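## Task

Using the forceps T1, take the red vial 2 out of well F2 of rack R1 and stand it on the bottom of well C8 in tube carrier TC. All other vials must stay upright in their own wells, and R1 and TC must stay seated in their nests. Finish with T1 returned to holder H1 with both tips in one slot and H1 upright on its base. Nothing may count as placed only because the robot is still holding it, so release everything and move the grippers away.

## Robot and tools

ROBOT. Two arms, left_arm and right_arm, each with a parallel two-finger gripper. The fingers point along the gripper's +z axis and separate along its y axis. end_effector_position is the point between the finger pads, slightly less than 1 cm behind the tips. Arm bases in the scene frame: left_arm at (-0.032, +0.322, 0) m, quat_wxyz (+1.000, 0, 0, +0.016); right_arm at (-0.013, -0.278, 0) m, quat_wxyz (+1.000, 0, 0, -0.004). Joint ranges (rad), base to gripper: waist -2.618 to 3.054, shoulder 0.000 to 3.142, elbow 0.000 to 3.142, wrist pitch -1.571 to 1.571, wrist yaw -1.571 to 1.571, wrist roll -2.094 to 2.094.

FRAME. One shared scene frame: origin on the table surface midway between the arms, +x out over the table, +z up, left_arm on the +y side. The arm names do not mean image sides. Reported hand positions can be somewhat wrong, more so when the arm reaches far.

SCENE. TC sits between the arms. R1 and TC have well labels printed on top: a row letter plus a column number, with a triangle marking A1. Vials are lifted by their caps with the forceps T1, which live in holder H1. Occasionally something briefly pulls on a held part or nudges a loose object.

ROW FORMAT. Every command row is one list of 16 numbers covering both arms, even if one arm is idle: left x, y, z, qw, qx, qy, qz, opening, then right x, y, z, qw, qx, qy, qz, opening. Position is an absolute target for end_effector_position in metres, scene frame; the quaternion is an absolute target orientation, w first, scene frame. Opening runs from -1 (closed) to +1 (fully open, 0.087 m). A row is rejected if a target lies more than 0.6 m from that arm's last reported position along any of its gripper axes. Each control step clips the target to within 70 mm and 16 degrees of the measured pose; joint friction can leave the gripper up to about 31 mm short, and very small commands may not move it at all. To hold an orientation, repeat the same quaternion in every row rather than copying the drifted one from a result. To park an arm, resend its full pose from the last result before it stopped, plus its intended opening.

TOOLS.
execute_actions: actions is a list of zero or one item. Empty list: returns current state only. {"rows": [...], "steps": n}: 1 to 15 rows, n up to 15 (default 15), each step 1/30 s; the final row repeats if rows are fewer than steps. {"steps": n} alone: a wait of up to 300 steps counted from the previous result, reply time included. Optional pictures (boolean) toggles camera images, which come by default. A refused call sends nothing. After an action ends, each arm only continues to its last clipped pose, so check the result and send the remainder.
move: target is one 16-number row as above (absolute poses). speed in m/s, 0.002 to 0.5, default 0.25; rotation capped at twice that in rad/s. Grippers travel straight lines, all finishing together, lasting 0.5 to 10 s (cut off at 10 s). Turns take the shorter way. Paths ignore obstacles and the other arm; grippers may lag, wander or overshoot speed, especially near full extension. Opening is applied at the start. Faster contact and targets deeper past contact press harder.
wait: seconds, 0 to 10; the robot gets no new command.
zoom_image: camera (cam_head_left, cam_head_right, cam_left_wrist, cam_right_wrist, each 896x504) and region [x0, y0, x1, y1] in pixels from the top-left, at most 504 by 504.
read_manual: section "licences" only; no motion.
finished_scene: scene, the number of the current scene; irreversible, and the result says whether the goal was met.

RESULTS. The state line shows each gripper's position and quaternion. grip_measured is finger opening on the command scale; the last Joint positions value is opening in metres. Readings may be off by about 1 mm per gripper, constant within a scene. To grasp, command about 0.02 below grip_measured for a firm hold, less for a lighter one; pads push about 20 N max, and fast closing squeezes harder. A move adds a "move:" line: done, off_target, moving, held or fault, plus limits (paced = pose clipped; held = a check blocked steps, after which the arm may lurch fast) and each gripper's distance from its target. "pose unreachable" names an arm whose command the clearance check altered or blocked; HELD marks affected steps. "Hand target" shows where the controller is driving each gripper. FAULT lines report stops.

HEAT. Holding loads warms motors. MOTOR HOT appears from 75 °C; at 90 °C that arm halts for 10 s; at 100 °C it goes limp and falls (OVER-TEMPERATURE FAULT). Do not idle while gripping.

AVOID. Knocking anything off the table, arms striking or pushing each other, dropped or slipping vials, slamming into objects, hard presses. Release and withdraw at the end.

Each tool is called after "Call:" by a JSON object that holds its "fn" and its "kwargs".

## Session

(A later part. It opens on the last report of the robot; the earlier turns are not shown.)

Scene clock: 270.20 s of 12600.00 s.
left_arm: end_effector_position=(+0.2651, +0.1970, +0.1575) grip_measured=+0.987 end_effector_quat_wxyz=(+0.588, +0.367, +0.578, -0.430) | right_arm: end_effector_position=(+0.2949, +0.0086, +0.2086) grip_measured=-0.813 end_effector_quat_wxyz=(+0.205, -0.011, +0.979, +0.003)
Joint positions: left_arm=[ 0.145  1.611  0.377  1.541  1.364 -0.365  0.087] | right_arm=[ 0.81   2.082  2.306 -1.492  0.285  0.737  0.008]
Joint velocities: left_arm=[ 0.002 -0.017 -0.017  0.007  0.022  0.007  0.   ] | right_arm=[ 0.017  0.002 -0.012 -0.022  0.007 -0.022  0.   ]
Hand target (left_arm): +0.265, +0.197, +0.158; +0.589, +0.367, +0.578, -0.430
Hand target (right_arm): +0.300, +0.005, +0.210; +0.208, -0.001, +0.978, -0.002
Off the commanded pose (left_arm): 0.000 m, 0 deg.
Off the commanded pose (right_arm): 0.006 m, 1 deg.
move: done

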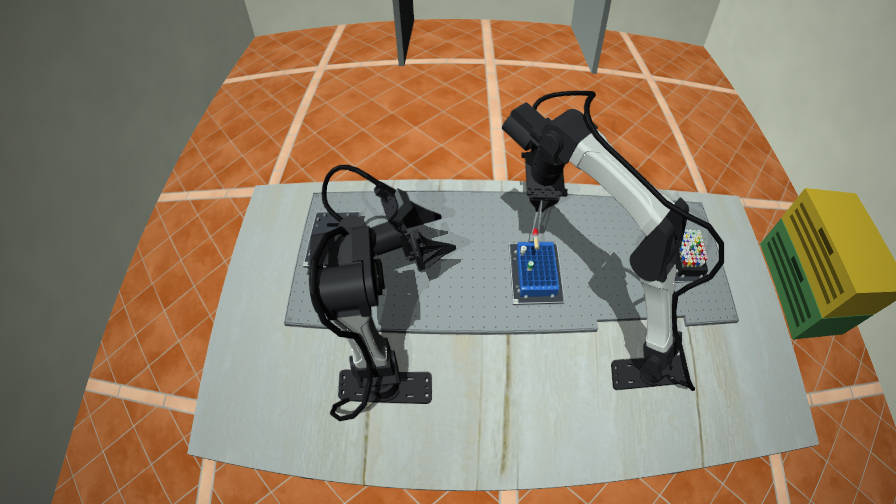

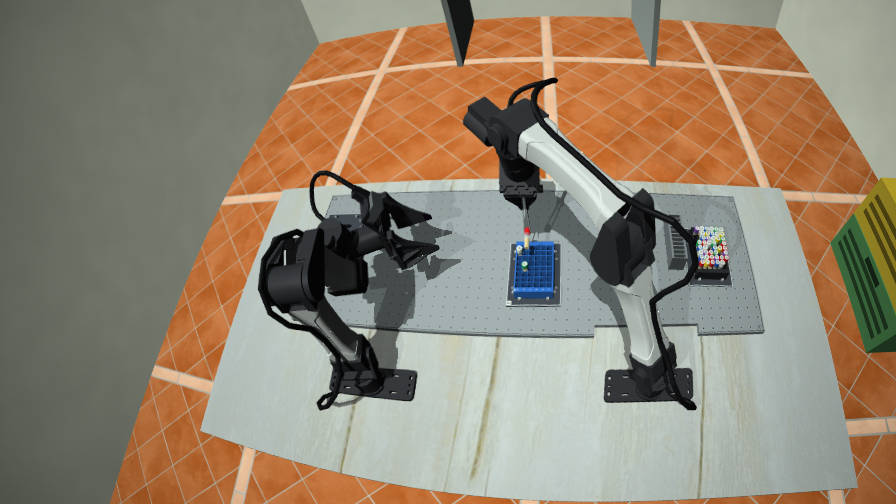

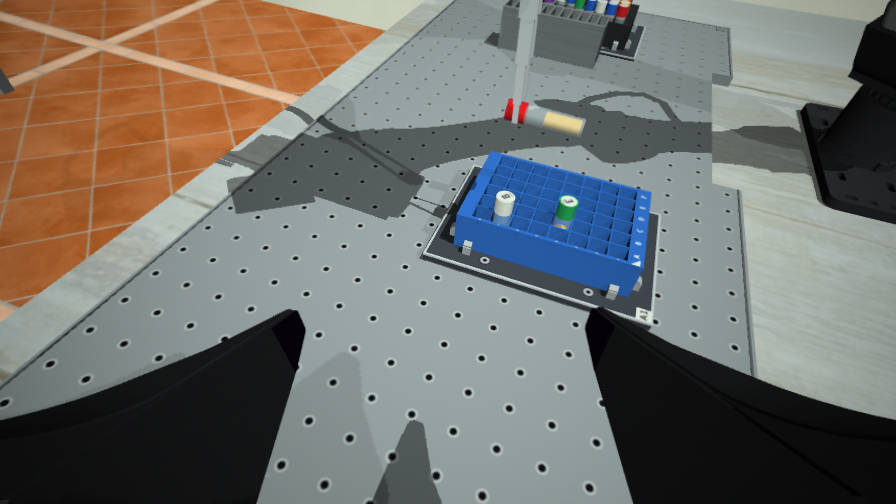

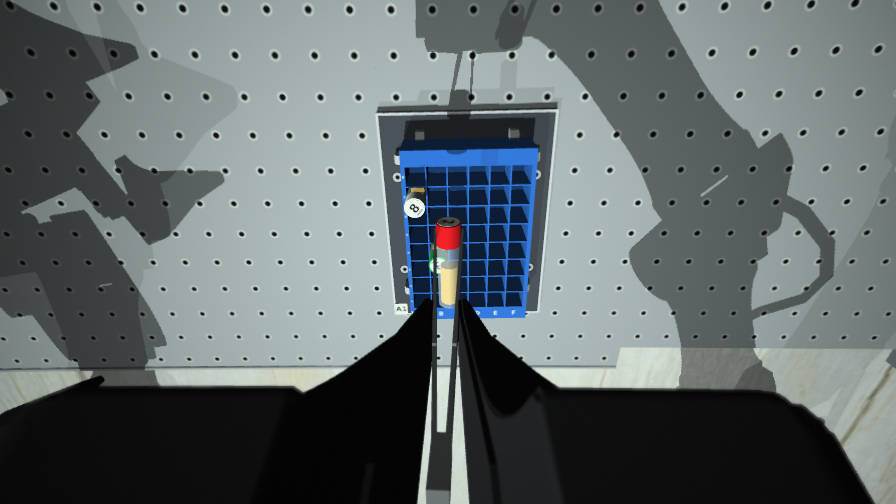

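Call:
{"fn": "execute_actions", "kwargs": {"actions": [{"rows":[[0.2651,0.197,0.1576,0.589,0.367,0.578,-0.43,1,0.30,0.005,0.21,0.21,0,0.978,0,-0.803]]}], "pictures": false}}

Call:
{"fn": "execute_actions", "kwargs": {"actions": [{"rows":[[0.2651,0.197,0.1576,0.589,0.367,0.578,-0.43,1,0.30,0.005,0.21,0.21,0,0.978,0,-0.8005]]}]}}

Scene clock: 271.80 s of 12600.00 s.
left_arm: end_effector_position=(+0.2651, +0.1970, +0.1575) grip_measured=+0.987 end_effector_quat_wxyz=(+0.588, +0.367, +0.578, -0.430) | right_arm: end_effector_position=(+0.2946, +0.0082, +0.2087) grip_measured=-0.803 end_effector_quat_wxyz=(+0.204, -0.010, +0.979, +0.003)
Joint positions: left_arm=[ 0.145  1.611  0.377  1.541  1.364 -0.365  0.087] | right_arm=[ 0.81   2.082  2.307 -1.495  0.285  0.739  0.009]
Joint velocities: left_arm=[-0.012 -0.012 -0.002 -0.051 -0.037  0.022 -0.   ] | right_arm=[ 0.002  0.002  0.012  0.007 -0.051  0.037 -0.001]
Hand target (left_arm): +0.265, +0.197, +0.158; +0.589, +0.367, +0.578, -0.430
Hand target (right_arm): +0.300, +0.005, +0.210; +0.210, +0.000, +0.978, -0.000
Off the commanded pose (left_arm): 0.000 m, 0 deg.
Off the commanded pose (right_arm): 0.006 m, 1 deg.
Steps of this call (steps 1 to 33: nothing new was sent; steps 34 to 48: all 15 steps of this action). Readings (end_effector_position):
34: left_arm (+0.2651, +0.1970, +0.1575) | right_arm (+0.2946, +0.0081, +0.2087)
35: left_arm (+0.2651, +0.1970, +0.1575) | right_arm (+0.2946, +0.0081, +0.2087)
37: left_arm (+0.2651, +0.1970, +0.1575) | right_arm (+0.2946, +0.0081, +0.2087)
41: left_arm (+0.2651, +0.1970, +0.1575) | right_arm (+0.2946, +0.0082, +0.2087)
48: the state above

Scene clock: 272.30 s of 12600.00 s.
left_arm: end_effector_position=(+0.2651, +0.1970, +0.1575) grip_measured=+0.987 end_effector_quat_wxyz=(+0.588, +0.367, +0.578, -0.430) | right_arm: end_effector_position=(+0.2946, +0.0082, +0.2087) grip_measured=-0.800 end_effector_quat_wxyz=(+0.204, -0.010, +0.979, +0.003)
Joint positions: left_arm=[ 0.145  1.611  0.377  1.541  1.364 -0.365  0.087] | right_arm=[ 0.81   2.082  2.307 -1.495  0.285  0.739  0.009]
Joint velocities: left_arm=[-0.002 -0.002  0.007  0.007 -0.037  0.022  0.001] | right_arm=[-0.012  0.002  0.002  0.007 -0.007 -0.037 -0.   ]
Hand target (left_arm): +0.265, +0.197, +0.158; +0.589, +0.367, +0.578, -0.430
Hand target (right_arm): +0.300, +0.005, +0.210; +0.210, -0.000, +0.978, -0.000
Off the commanded pose (left_arm): 0.000 m, 0 deg.
Off the commanded pose (right_arm): 0.006 m, 1 deg.
Steps of this call (steps 1 to 15: all 15 steps of this action). Readings (end_effector_position):
1: left_arm (+0.2651, +0.1970, +0.1575) | right_arm (+0.2946, +0.0082, +0.2087)
2: left_arm (+0.2651, +0.1970, +0.1575) | right_arm (+0.2946, +0.0082, +0.2087)
4: left_arm (+0.2651, +0.1970, +0.1575) | right_arm (+0.2946, +0.0082, +0.2087)
8: left_arm (+0.2651, +0.1970, +0.1575) | right_arm (+0.2946, +0.0082, +0.2087)
15: the state above

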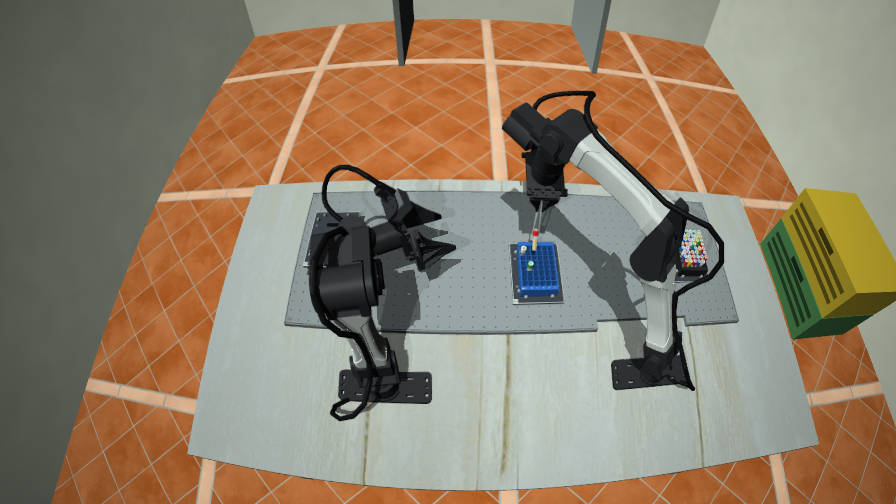

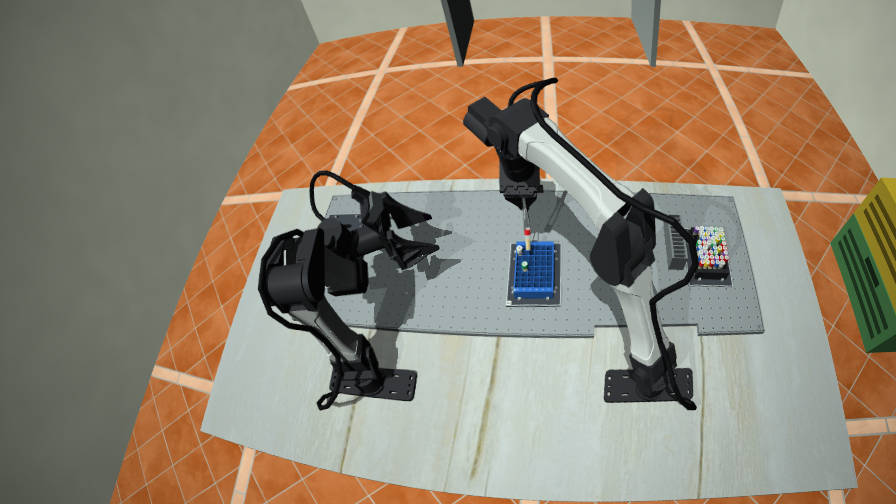

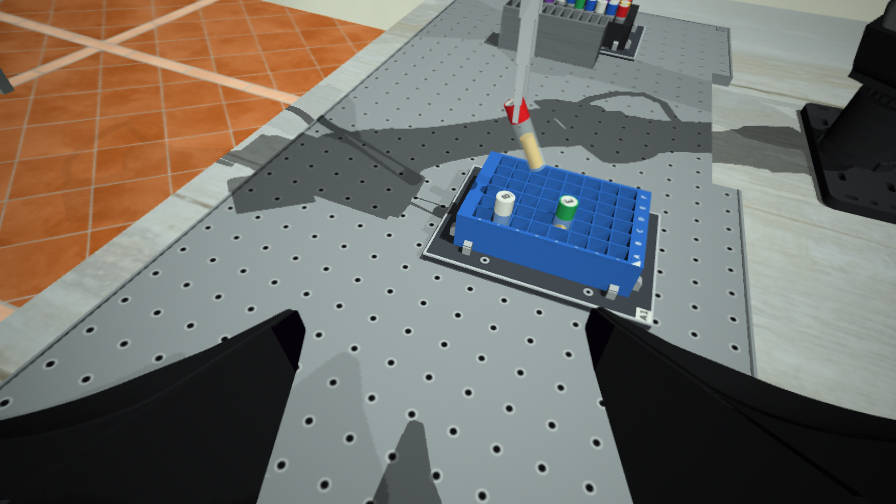

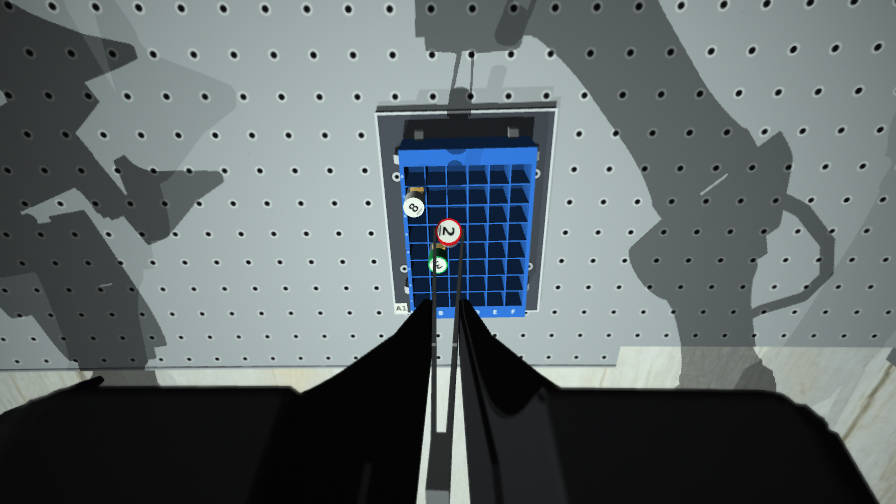

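Call:
{"fn": "execute_actions", "kwargs": {"actions": [{"rows":[[0.2651,0.197,0.1576,0.589,0.367,0.578,-0.43,1,0.30,0.005,0.21,0.21,0,0.978,0,-0.808],[0.2651,0.197,0.1576,0.589,0.367,0.578,-0.43,1,0.30,0.005,0.21,0.21,0,0.978,0,-0.818]]}], "pictures": false}}

Call:
{"fn": "move", "kwargs": {"target": [0.2651,0.197,0.1576,0.589,0.367,0.578,-0.43,1,0.267,0.004,0.185,0.412,0,0.911,0,-0.818], "speed": 0.06}}

Call:
{"fn": "zoom_image", "kwargs": {"camera": "cam_left_wrist", "region": [430,80,610,260]}}

Call:
{"fn": "zoom_image", "kwargs": {"camera": "cam_right_wrist", "region": [370,150,530,310]}}

Scene clock: 274.37 s of 12600.00 s.
left_arm: end_effector_position=(+0.2651, +0.1970, +0.1575) grip_measured=+0.987 end_effector_quat_wxyz=(+0.588, +0.367, +0.578, -0.430) | right_arm: end_effector_position=(+0.2946, +0.0082, +0.2087) grip_measured=-0.816 end_effector_quat_wxyz=(+0.204, -0.010, +0.979, +0.003)
Joint positions: left_arm=[ 0.145  1.611  0.377  1.541  1.364 -0.365  0.087] | right_arm=[ 0.81   2.082  2.307 -1.495  0.285  0.739  0.008]
Joint velocities: left_arm=[-0.002 -0.012  0.002  0.051  0.007 -0.037  0.001] | right_arm=[ 0.022 -0.017  0.002 -0.022  0.066  0.007 -0.001]
Hand target (left_arm): +0.265, +0.197, +0.158; +0.589, +0.367, +0.578, -0.430
Hand target (right_arm): +0.300, +0.005, +0.210; +0.210, -0.000, +0.978, -0.000
Off the commanded pose (left_arm): 0.000 m, 0 deg.
Off the commanded pose (right_arm): 0.006 m, 1 deg.
Steps of this call (steps 1 to 47: nothing new was sent; steps 48 to 62: all 15 steps of this action). Readings (end_effector_position):
48: left_arm (+0.2651, +0.1970, +0.1575) | right_arm (+0.2946, +0.0082, +0.2087)
49: left_arm (+0.2651, +0.1970, +0.1575) | right_arm (+0.2946, +0.0082, +0.2087)
51: left_arm (+0.2651, +0.1970, +0.1575) | right_arm (+0.2946, +0.0082, +0.2087)
55: left_arm (+0.2651, +0.1970, +0.1575) | right_arm (+0.2946, +0.0082, +0.2087)
62: the state above

Scene clock: 278.70 s of 12600.00 s.
left_arm: end_effector_position=(+0.2651, +0.1970, +0.1575) grip_measured=+0.987 end_effector_quat_wxyz=(+0.588, +0.367, +0.578, -0.430) | right_arm: end_effector_position=(+0.2682, +0.0034, +0.1821) grip_measured=-0.816 end_effector_quat_wxyz=(+0.399, -0.002, +0.917, -0.009)
Joint positions: left_arm=[ 0.145  1.611  0.377  1.541  1.364 -0.365  0.087] | right_arm=[ 1.01   1.683  1.526 -0.904  0.675  0.817  0.008]
Joint velocities: left_arm=[ 0.002 -0.007 -0.027 -0.022 -0.037 -0.051 -0.001] | right_arm=[ 0.002  0.012  0.002  0.007 -0.037 -0.125  0.001]
Hand target (left_arm): +0.265, +0.197, +0.158; +0.589, +0.367, +0.578, -0.430
Hand target (right_arm): +0.266, +0.004, +0.187; +0.410, +0.003, +0.912, -0.000
Off the commanded pose (left_arm): 0.000 m, 0 deg.
Off the commanded pose (right_arm): 0.003 m, 2 deg.
move: done

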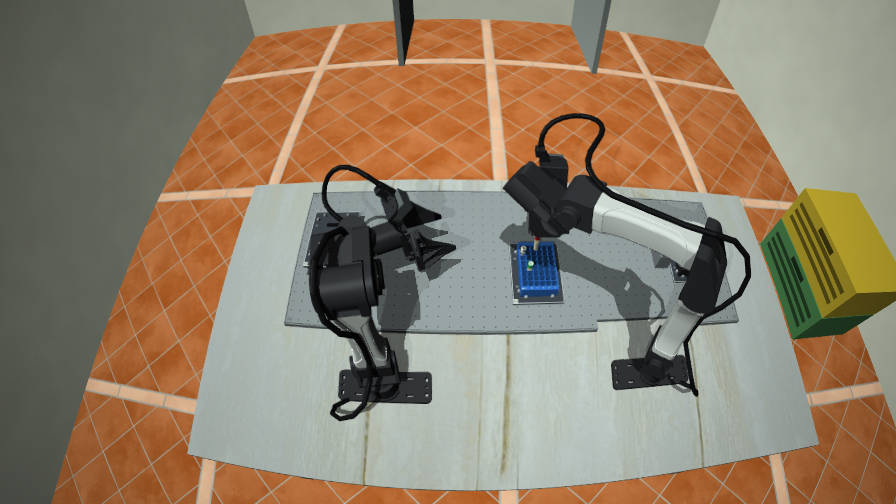

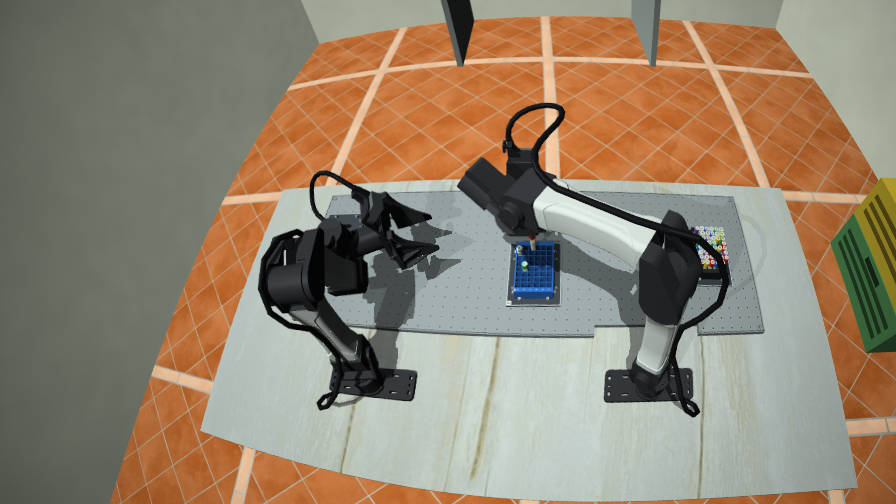

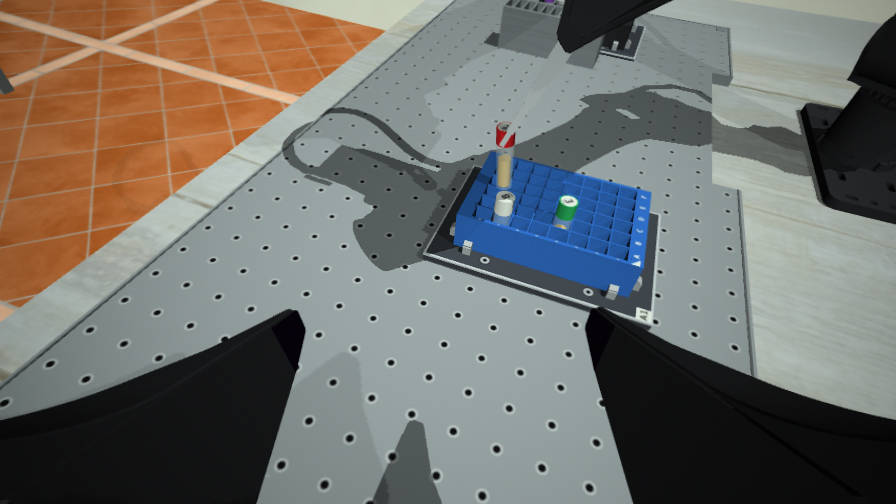

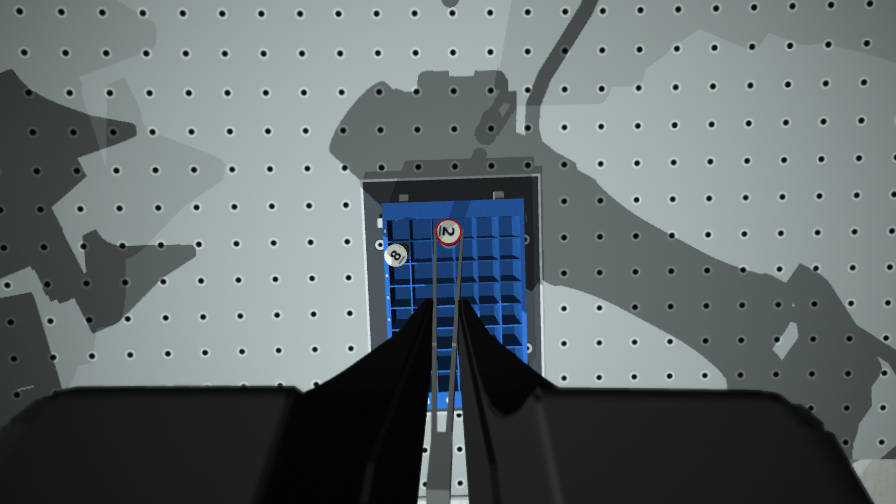

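Region (430, 80, 610, 260) of cam_left_wrist's 896x504 image, scaled by 2.800, with more detail than that image has.

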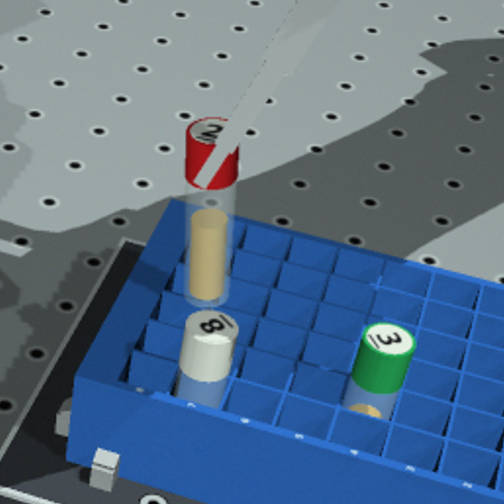

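Region (370, 150, 530, 310) of cam_right_wrist's 896x504 image, scaled by 3.150, with more detail than that image has.

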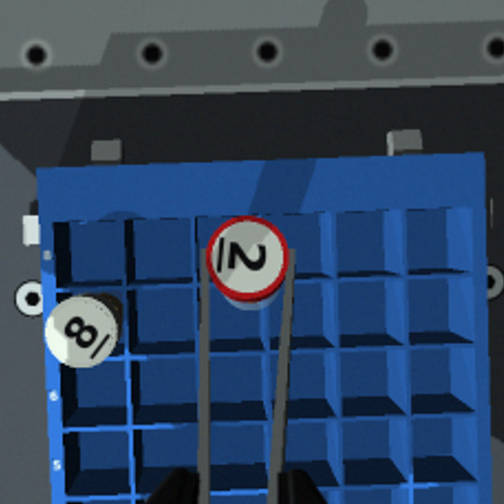

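Call:
{"fn": "move", "kwargs": {"target": [0.2651,0.197,0.1576,0.589,0.367,0.578,-0.43,1,0.262,0.008,0.178,0.452,0,0.892,0,-0.818], "speed": 0.02}}

Call:
{"fn": "zoom_image", "kwargs": {"camera": "cam_left_wrist", "region": [430,80,610,260]}}

Call:
{"fn": "zoom_image", "kwargs": {"camera": "cam_right_wrist", "region": [370,150,530,310]}}

Scene clock: 283.20 s of 12600.00 s.
left_arm: end_effector_position=(+0.2651, +0.1970, +0.1575) grip_measured=+0.987 end_effector_quat_wxyz=(+0.588, +0.367, +0.578, -0.430) | right_arm: end_effector_position=(+0.2639, +0.0069, +0.1743) grip_measured=-0.816 end_effector_quat_wxyz=(+0.441, -0.003, +0.897, -0.010)
Joint positions: left_arm=[ 0.145  1.611  0.377  1.541  1.364 -0.365  0.087] | right_arm=[ 1.062  1.645  1.407 -0.777  0.77   0.817  0.008]
Joint velocities: left_arm=[ 0.017  0.002  0.017  0.037 -0.051 -0.051  0.001] | right_arm=[-0.007 -0.002 -0.017  0.037 -0.081 -0.037 -0.   ]
Hand target (left_arm): +0.265, +0.197, +0.158; +0.589, +0.367, +0.578, -0.430
Hand target (right_arm): +0.262, +0.008, +0.178; +0.451, +0.001, +0.893, -0.000
Off the commanded pose (left_arm): 0.000 m, 0 deg.
Off the commanded pose (right_arm): 0.004 m, 2 deg.
move: done

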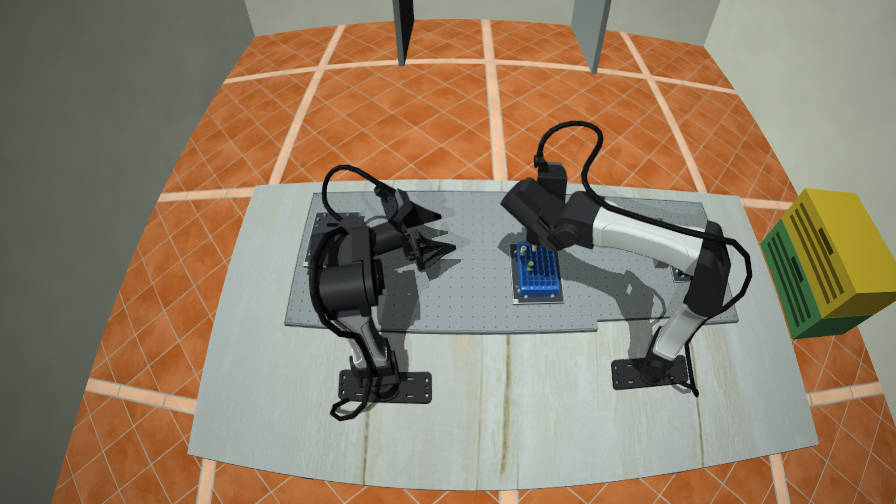

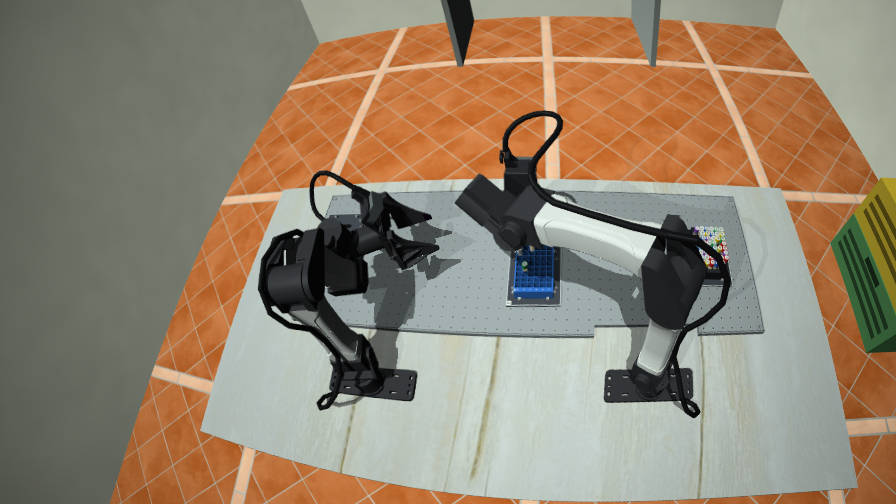

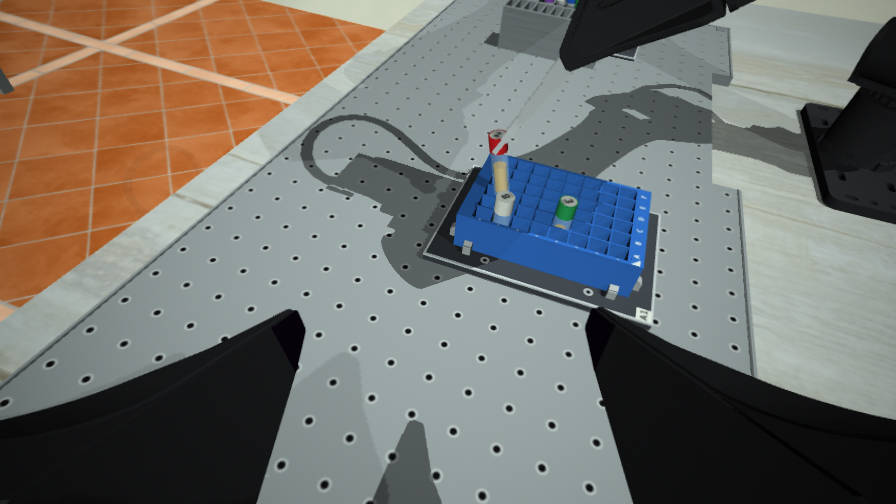

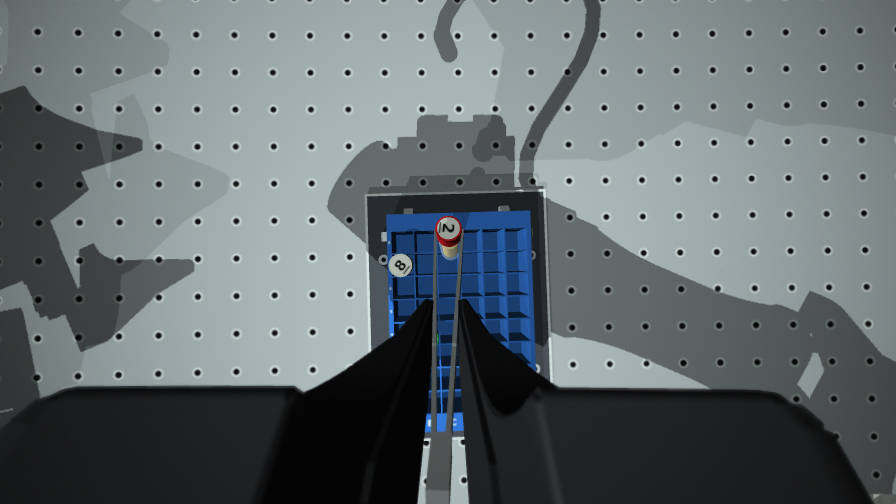

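Region (430, 80, 610, 260) of cam_left_wrist's 896x504 image, scaled by 2.800, with more detail than that image has.

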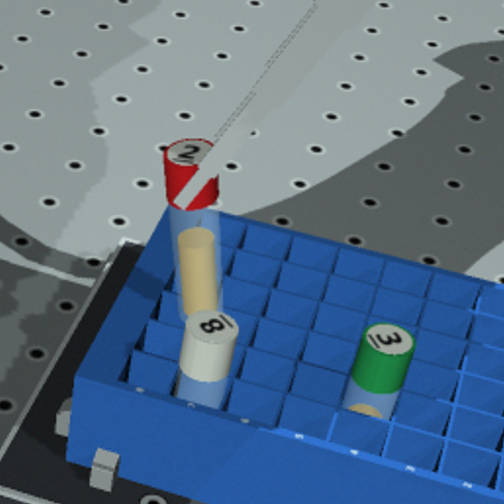

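Region (370, 150, 530, 310) of cam_right_wrist's 896x504 image, scaled by 3.150, with more detail than that image has.

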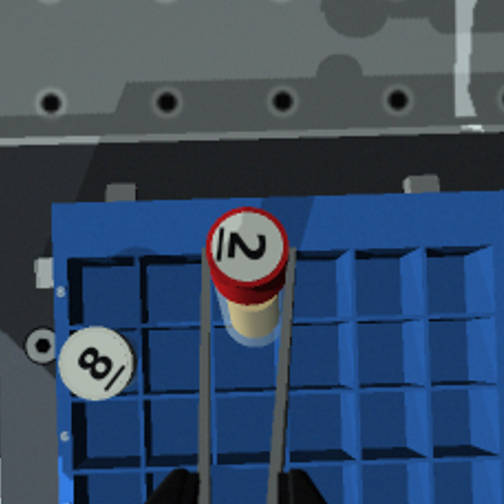

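Call:
{"fn": "move", "kwargs": {"target": [0.2651,0.197,0.1576,0.589,0.367,0.578,-0.43,1,0.252,0.008,0.179,0.452,0,0.892,0,-0.818], "speed": 0.01}}

Call:
{"fn": "zoom_image", "kwargs": {"camera": "cam_left_wrist", "region": [430,80,610,260]}}

Call:
{"fn": "zoom_image", "kwargs": {"camera": "cam_right_wrist", "region": [370,150,530,310]}}

Scene clock: 285.77 s of 12600.00 s.
left_arm: end_effector_position=(+0.2651, +0.1970, +0.1575) grip_measured=+0.987 end_effector_quat_wxyz=(+0.588, +0.367, +0.578, -0.430) | right_arm: end_effector_position=(+0.2565, +0.0115, +0.1774) grip_measured=-0.816 end_effector_quat_wxyz=(+0.447, -0.000, +0.894, +0.001)
Joint positions: left_arm=[ 0.145  1.611  0.377  1.541  1.364 -0.365  0.087] | right_arm=[ 1.088  1.631  1.398 -0.775  0.783  0.844  0.008]
Joint velocities: left_arm=[-0.002 -0.012 -0.022 -0.007  0.051 -0.022 -0.   ] | right_arm=[-0.012 -0.002  0.017 -0.007 -0.066  0.022  0.   ]
Hand target (left_arm): +0.265, +0.197, +0.158; +0.589, +0.367, +0.578, -0.430
Hand target (right_arm): +0.252, +0.008, +0.179; +0.452, +0.000, +0.892, +0.000
Off the commanded pose (left_arm): 0.000 m, 0 deg.
Off the commanded pose (right_arm): 0.006 m, 1 deg.
move: done

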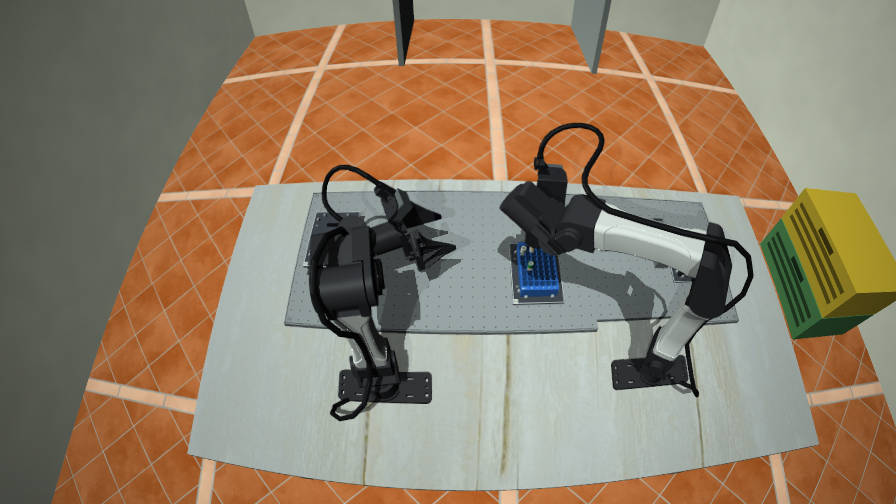

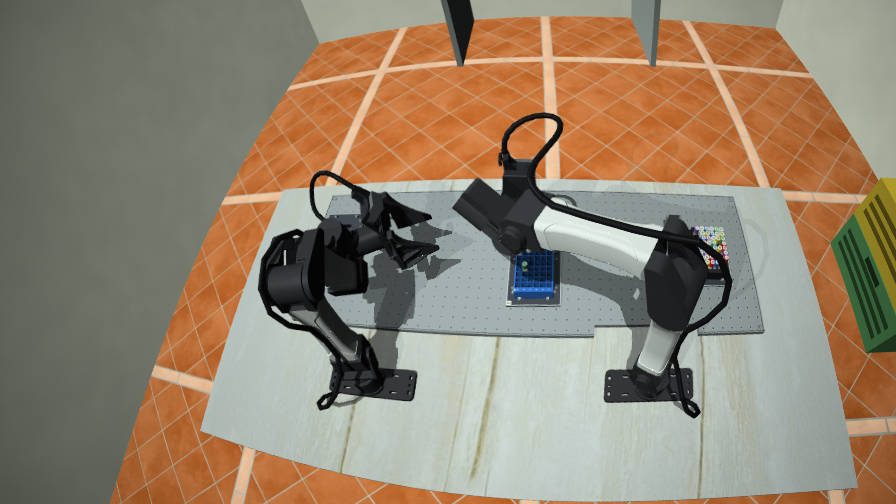

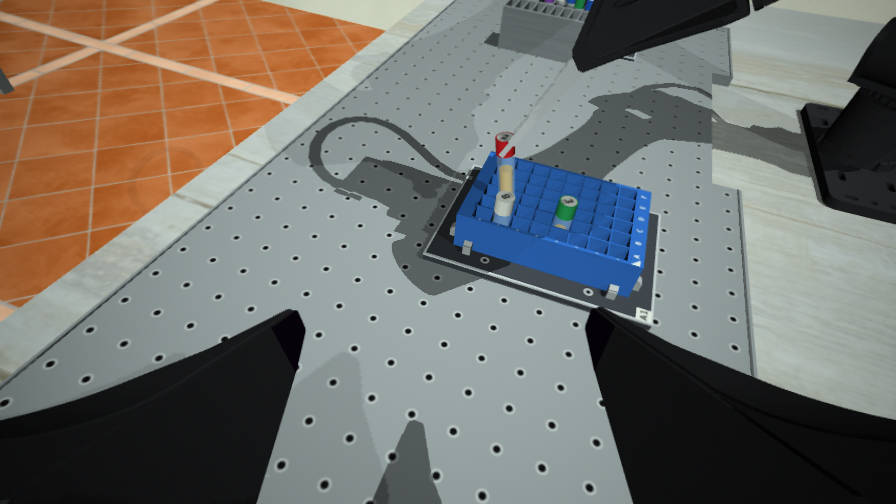

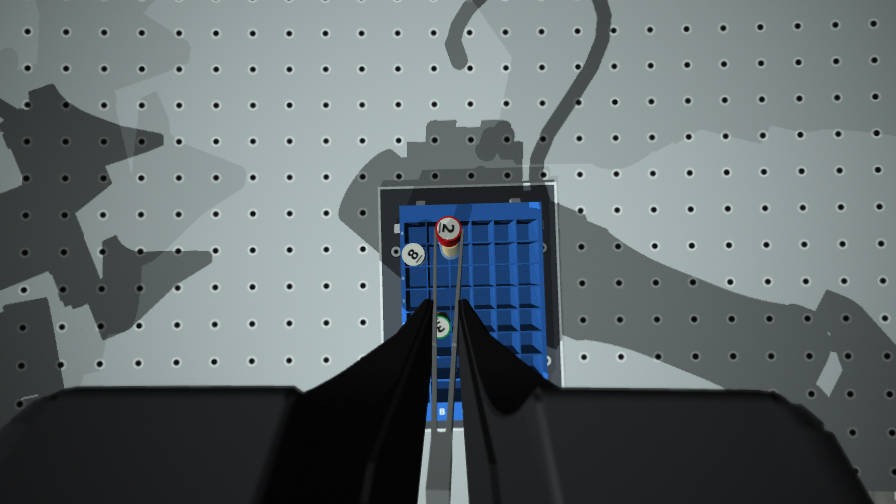

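Region (430, 80, 610, 260) of cam_left_wrist's 896x504 image, scaled by 2.800, with more detail than that image has.

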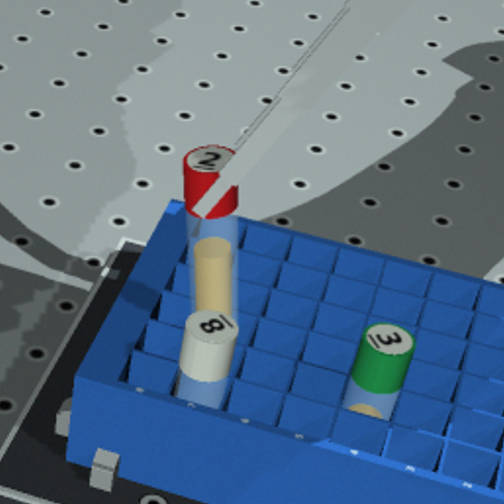

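Region (370, 150, 530, 310) of cam_right_wrist's 896x504 image, scaled by 3.150, with more detail than that image has.

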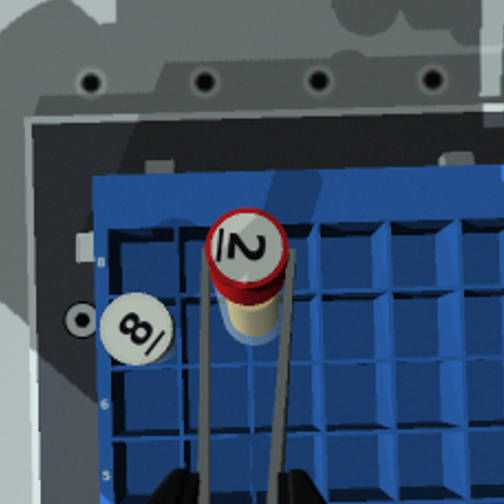

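Call:
{"fn": "move", "kwargs": {"target": [0.2651,0.197,0.1576,0.589,0.367,0.578,-0.43,1,0.249,0.004,0.18,0.525,0,0.851,0,-0.818], "speed": 0.02}}

Call:
{"fn": "zoom_image", "kwargs": {"camera": "cam_left_wrist", "region": [430,80,610,260]}}

Call:
{"fn": "zoom_image", "kwargs": {"camera": "cam_right_wrist", "region": [370,150,530,310]}}

Scene clock: 291.60 s of 12600.00 s.
left_arm: end_effector_position=(+0.2651, +0.1970, +0.1575) grip_measured=+0.987 end_effector_quat_wxyz=(+0.588, +0.367, +0.578, -0.430) | right_arm: end_effector_position=(+0.2508, +0.0041, +0.1756) grip_measured=-0.816 end_effector_quat_wxyz=(+0.514, +0.001, +0.858, -0.007)
Joint positions: left_arm=[ 0.145  1.611  0.377  1.541  1.364 -0.365  0.087] | right_arm=[ 1.153  1.558  1.226 -0.597  0.942  0.812  0.008]
Joint velocities: left_arm=[ 0.012 -0.002  0.022 -0.007 -0.051  0.022  0.   ] | right_arm=[-0.012  0.012 -0.007  0.037  0.066 -0.022 -0.001]
Hand target (left_arm): +0.265, +0.197, +0.158; +0.589, +0.367, +0.578, -0.430
Hand target (right_arm): +0.249, +0.004, +0.180; +0.524, +0.002, +0.852, -0.001
Off the commanded pose (left_arm): 0.000 m, 0 deg.
Off the commanded pose (right_arm): 0.005 m, 2 deg.
move: done

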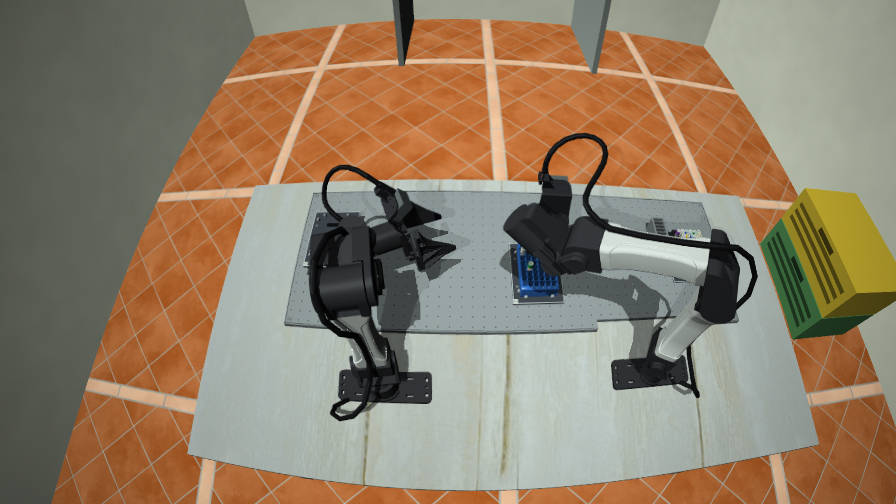

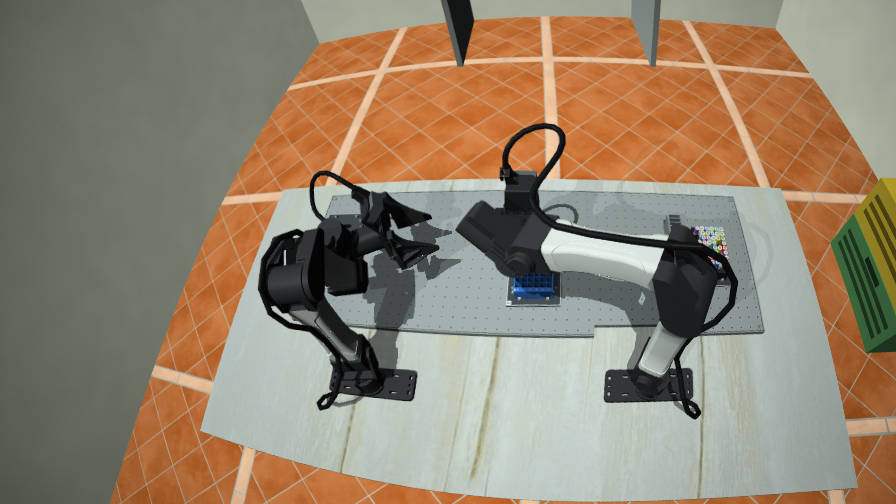

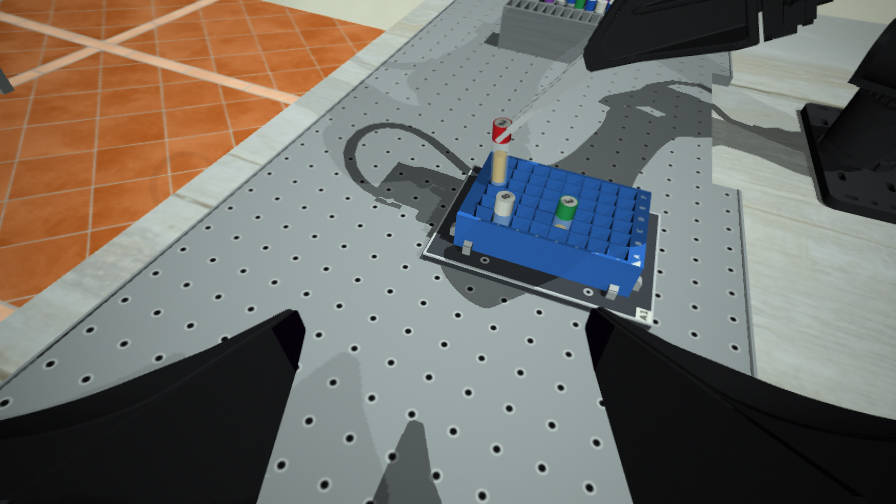

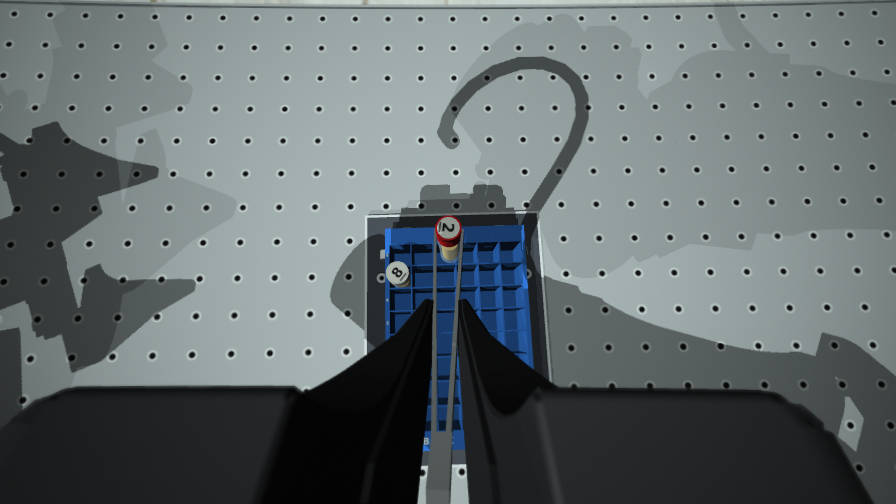

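Region (430, 80, 610, 260) of cam_left_wrist's 896x504 image, scaled by 2.800, with more detail than that image has.

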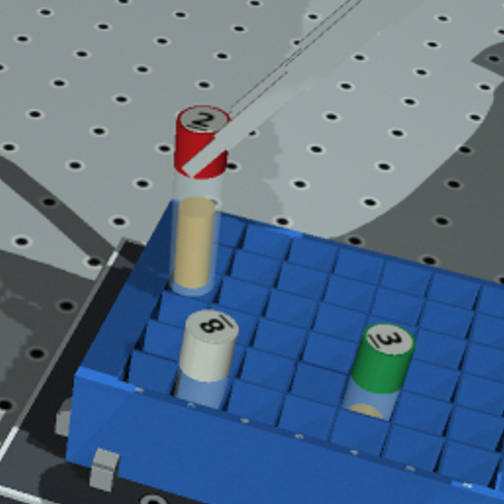

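Region (370, 150, 530, 310) of cam_right_wrist's 896x504 image, scaled by 3.150, with more detail than that image has.

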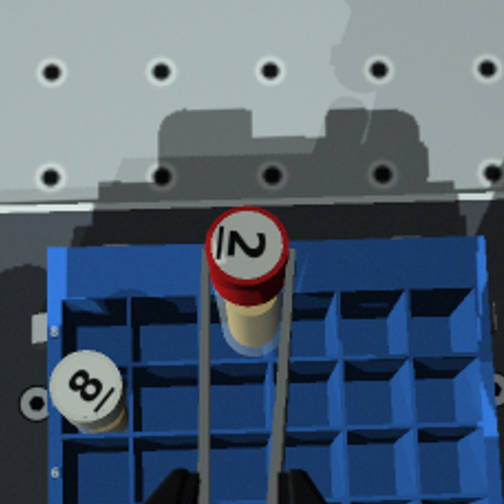

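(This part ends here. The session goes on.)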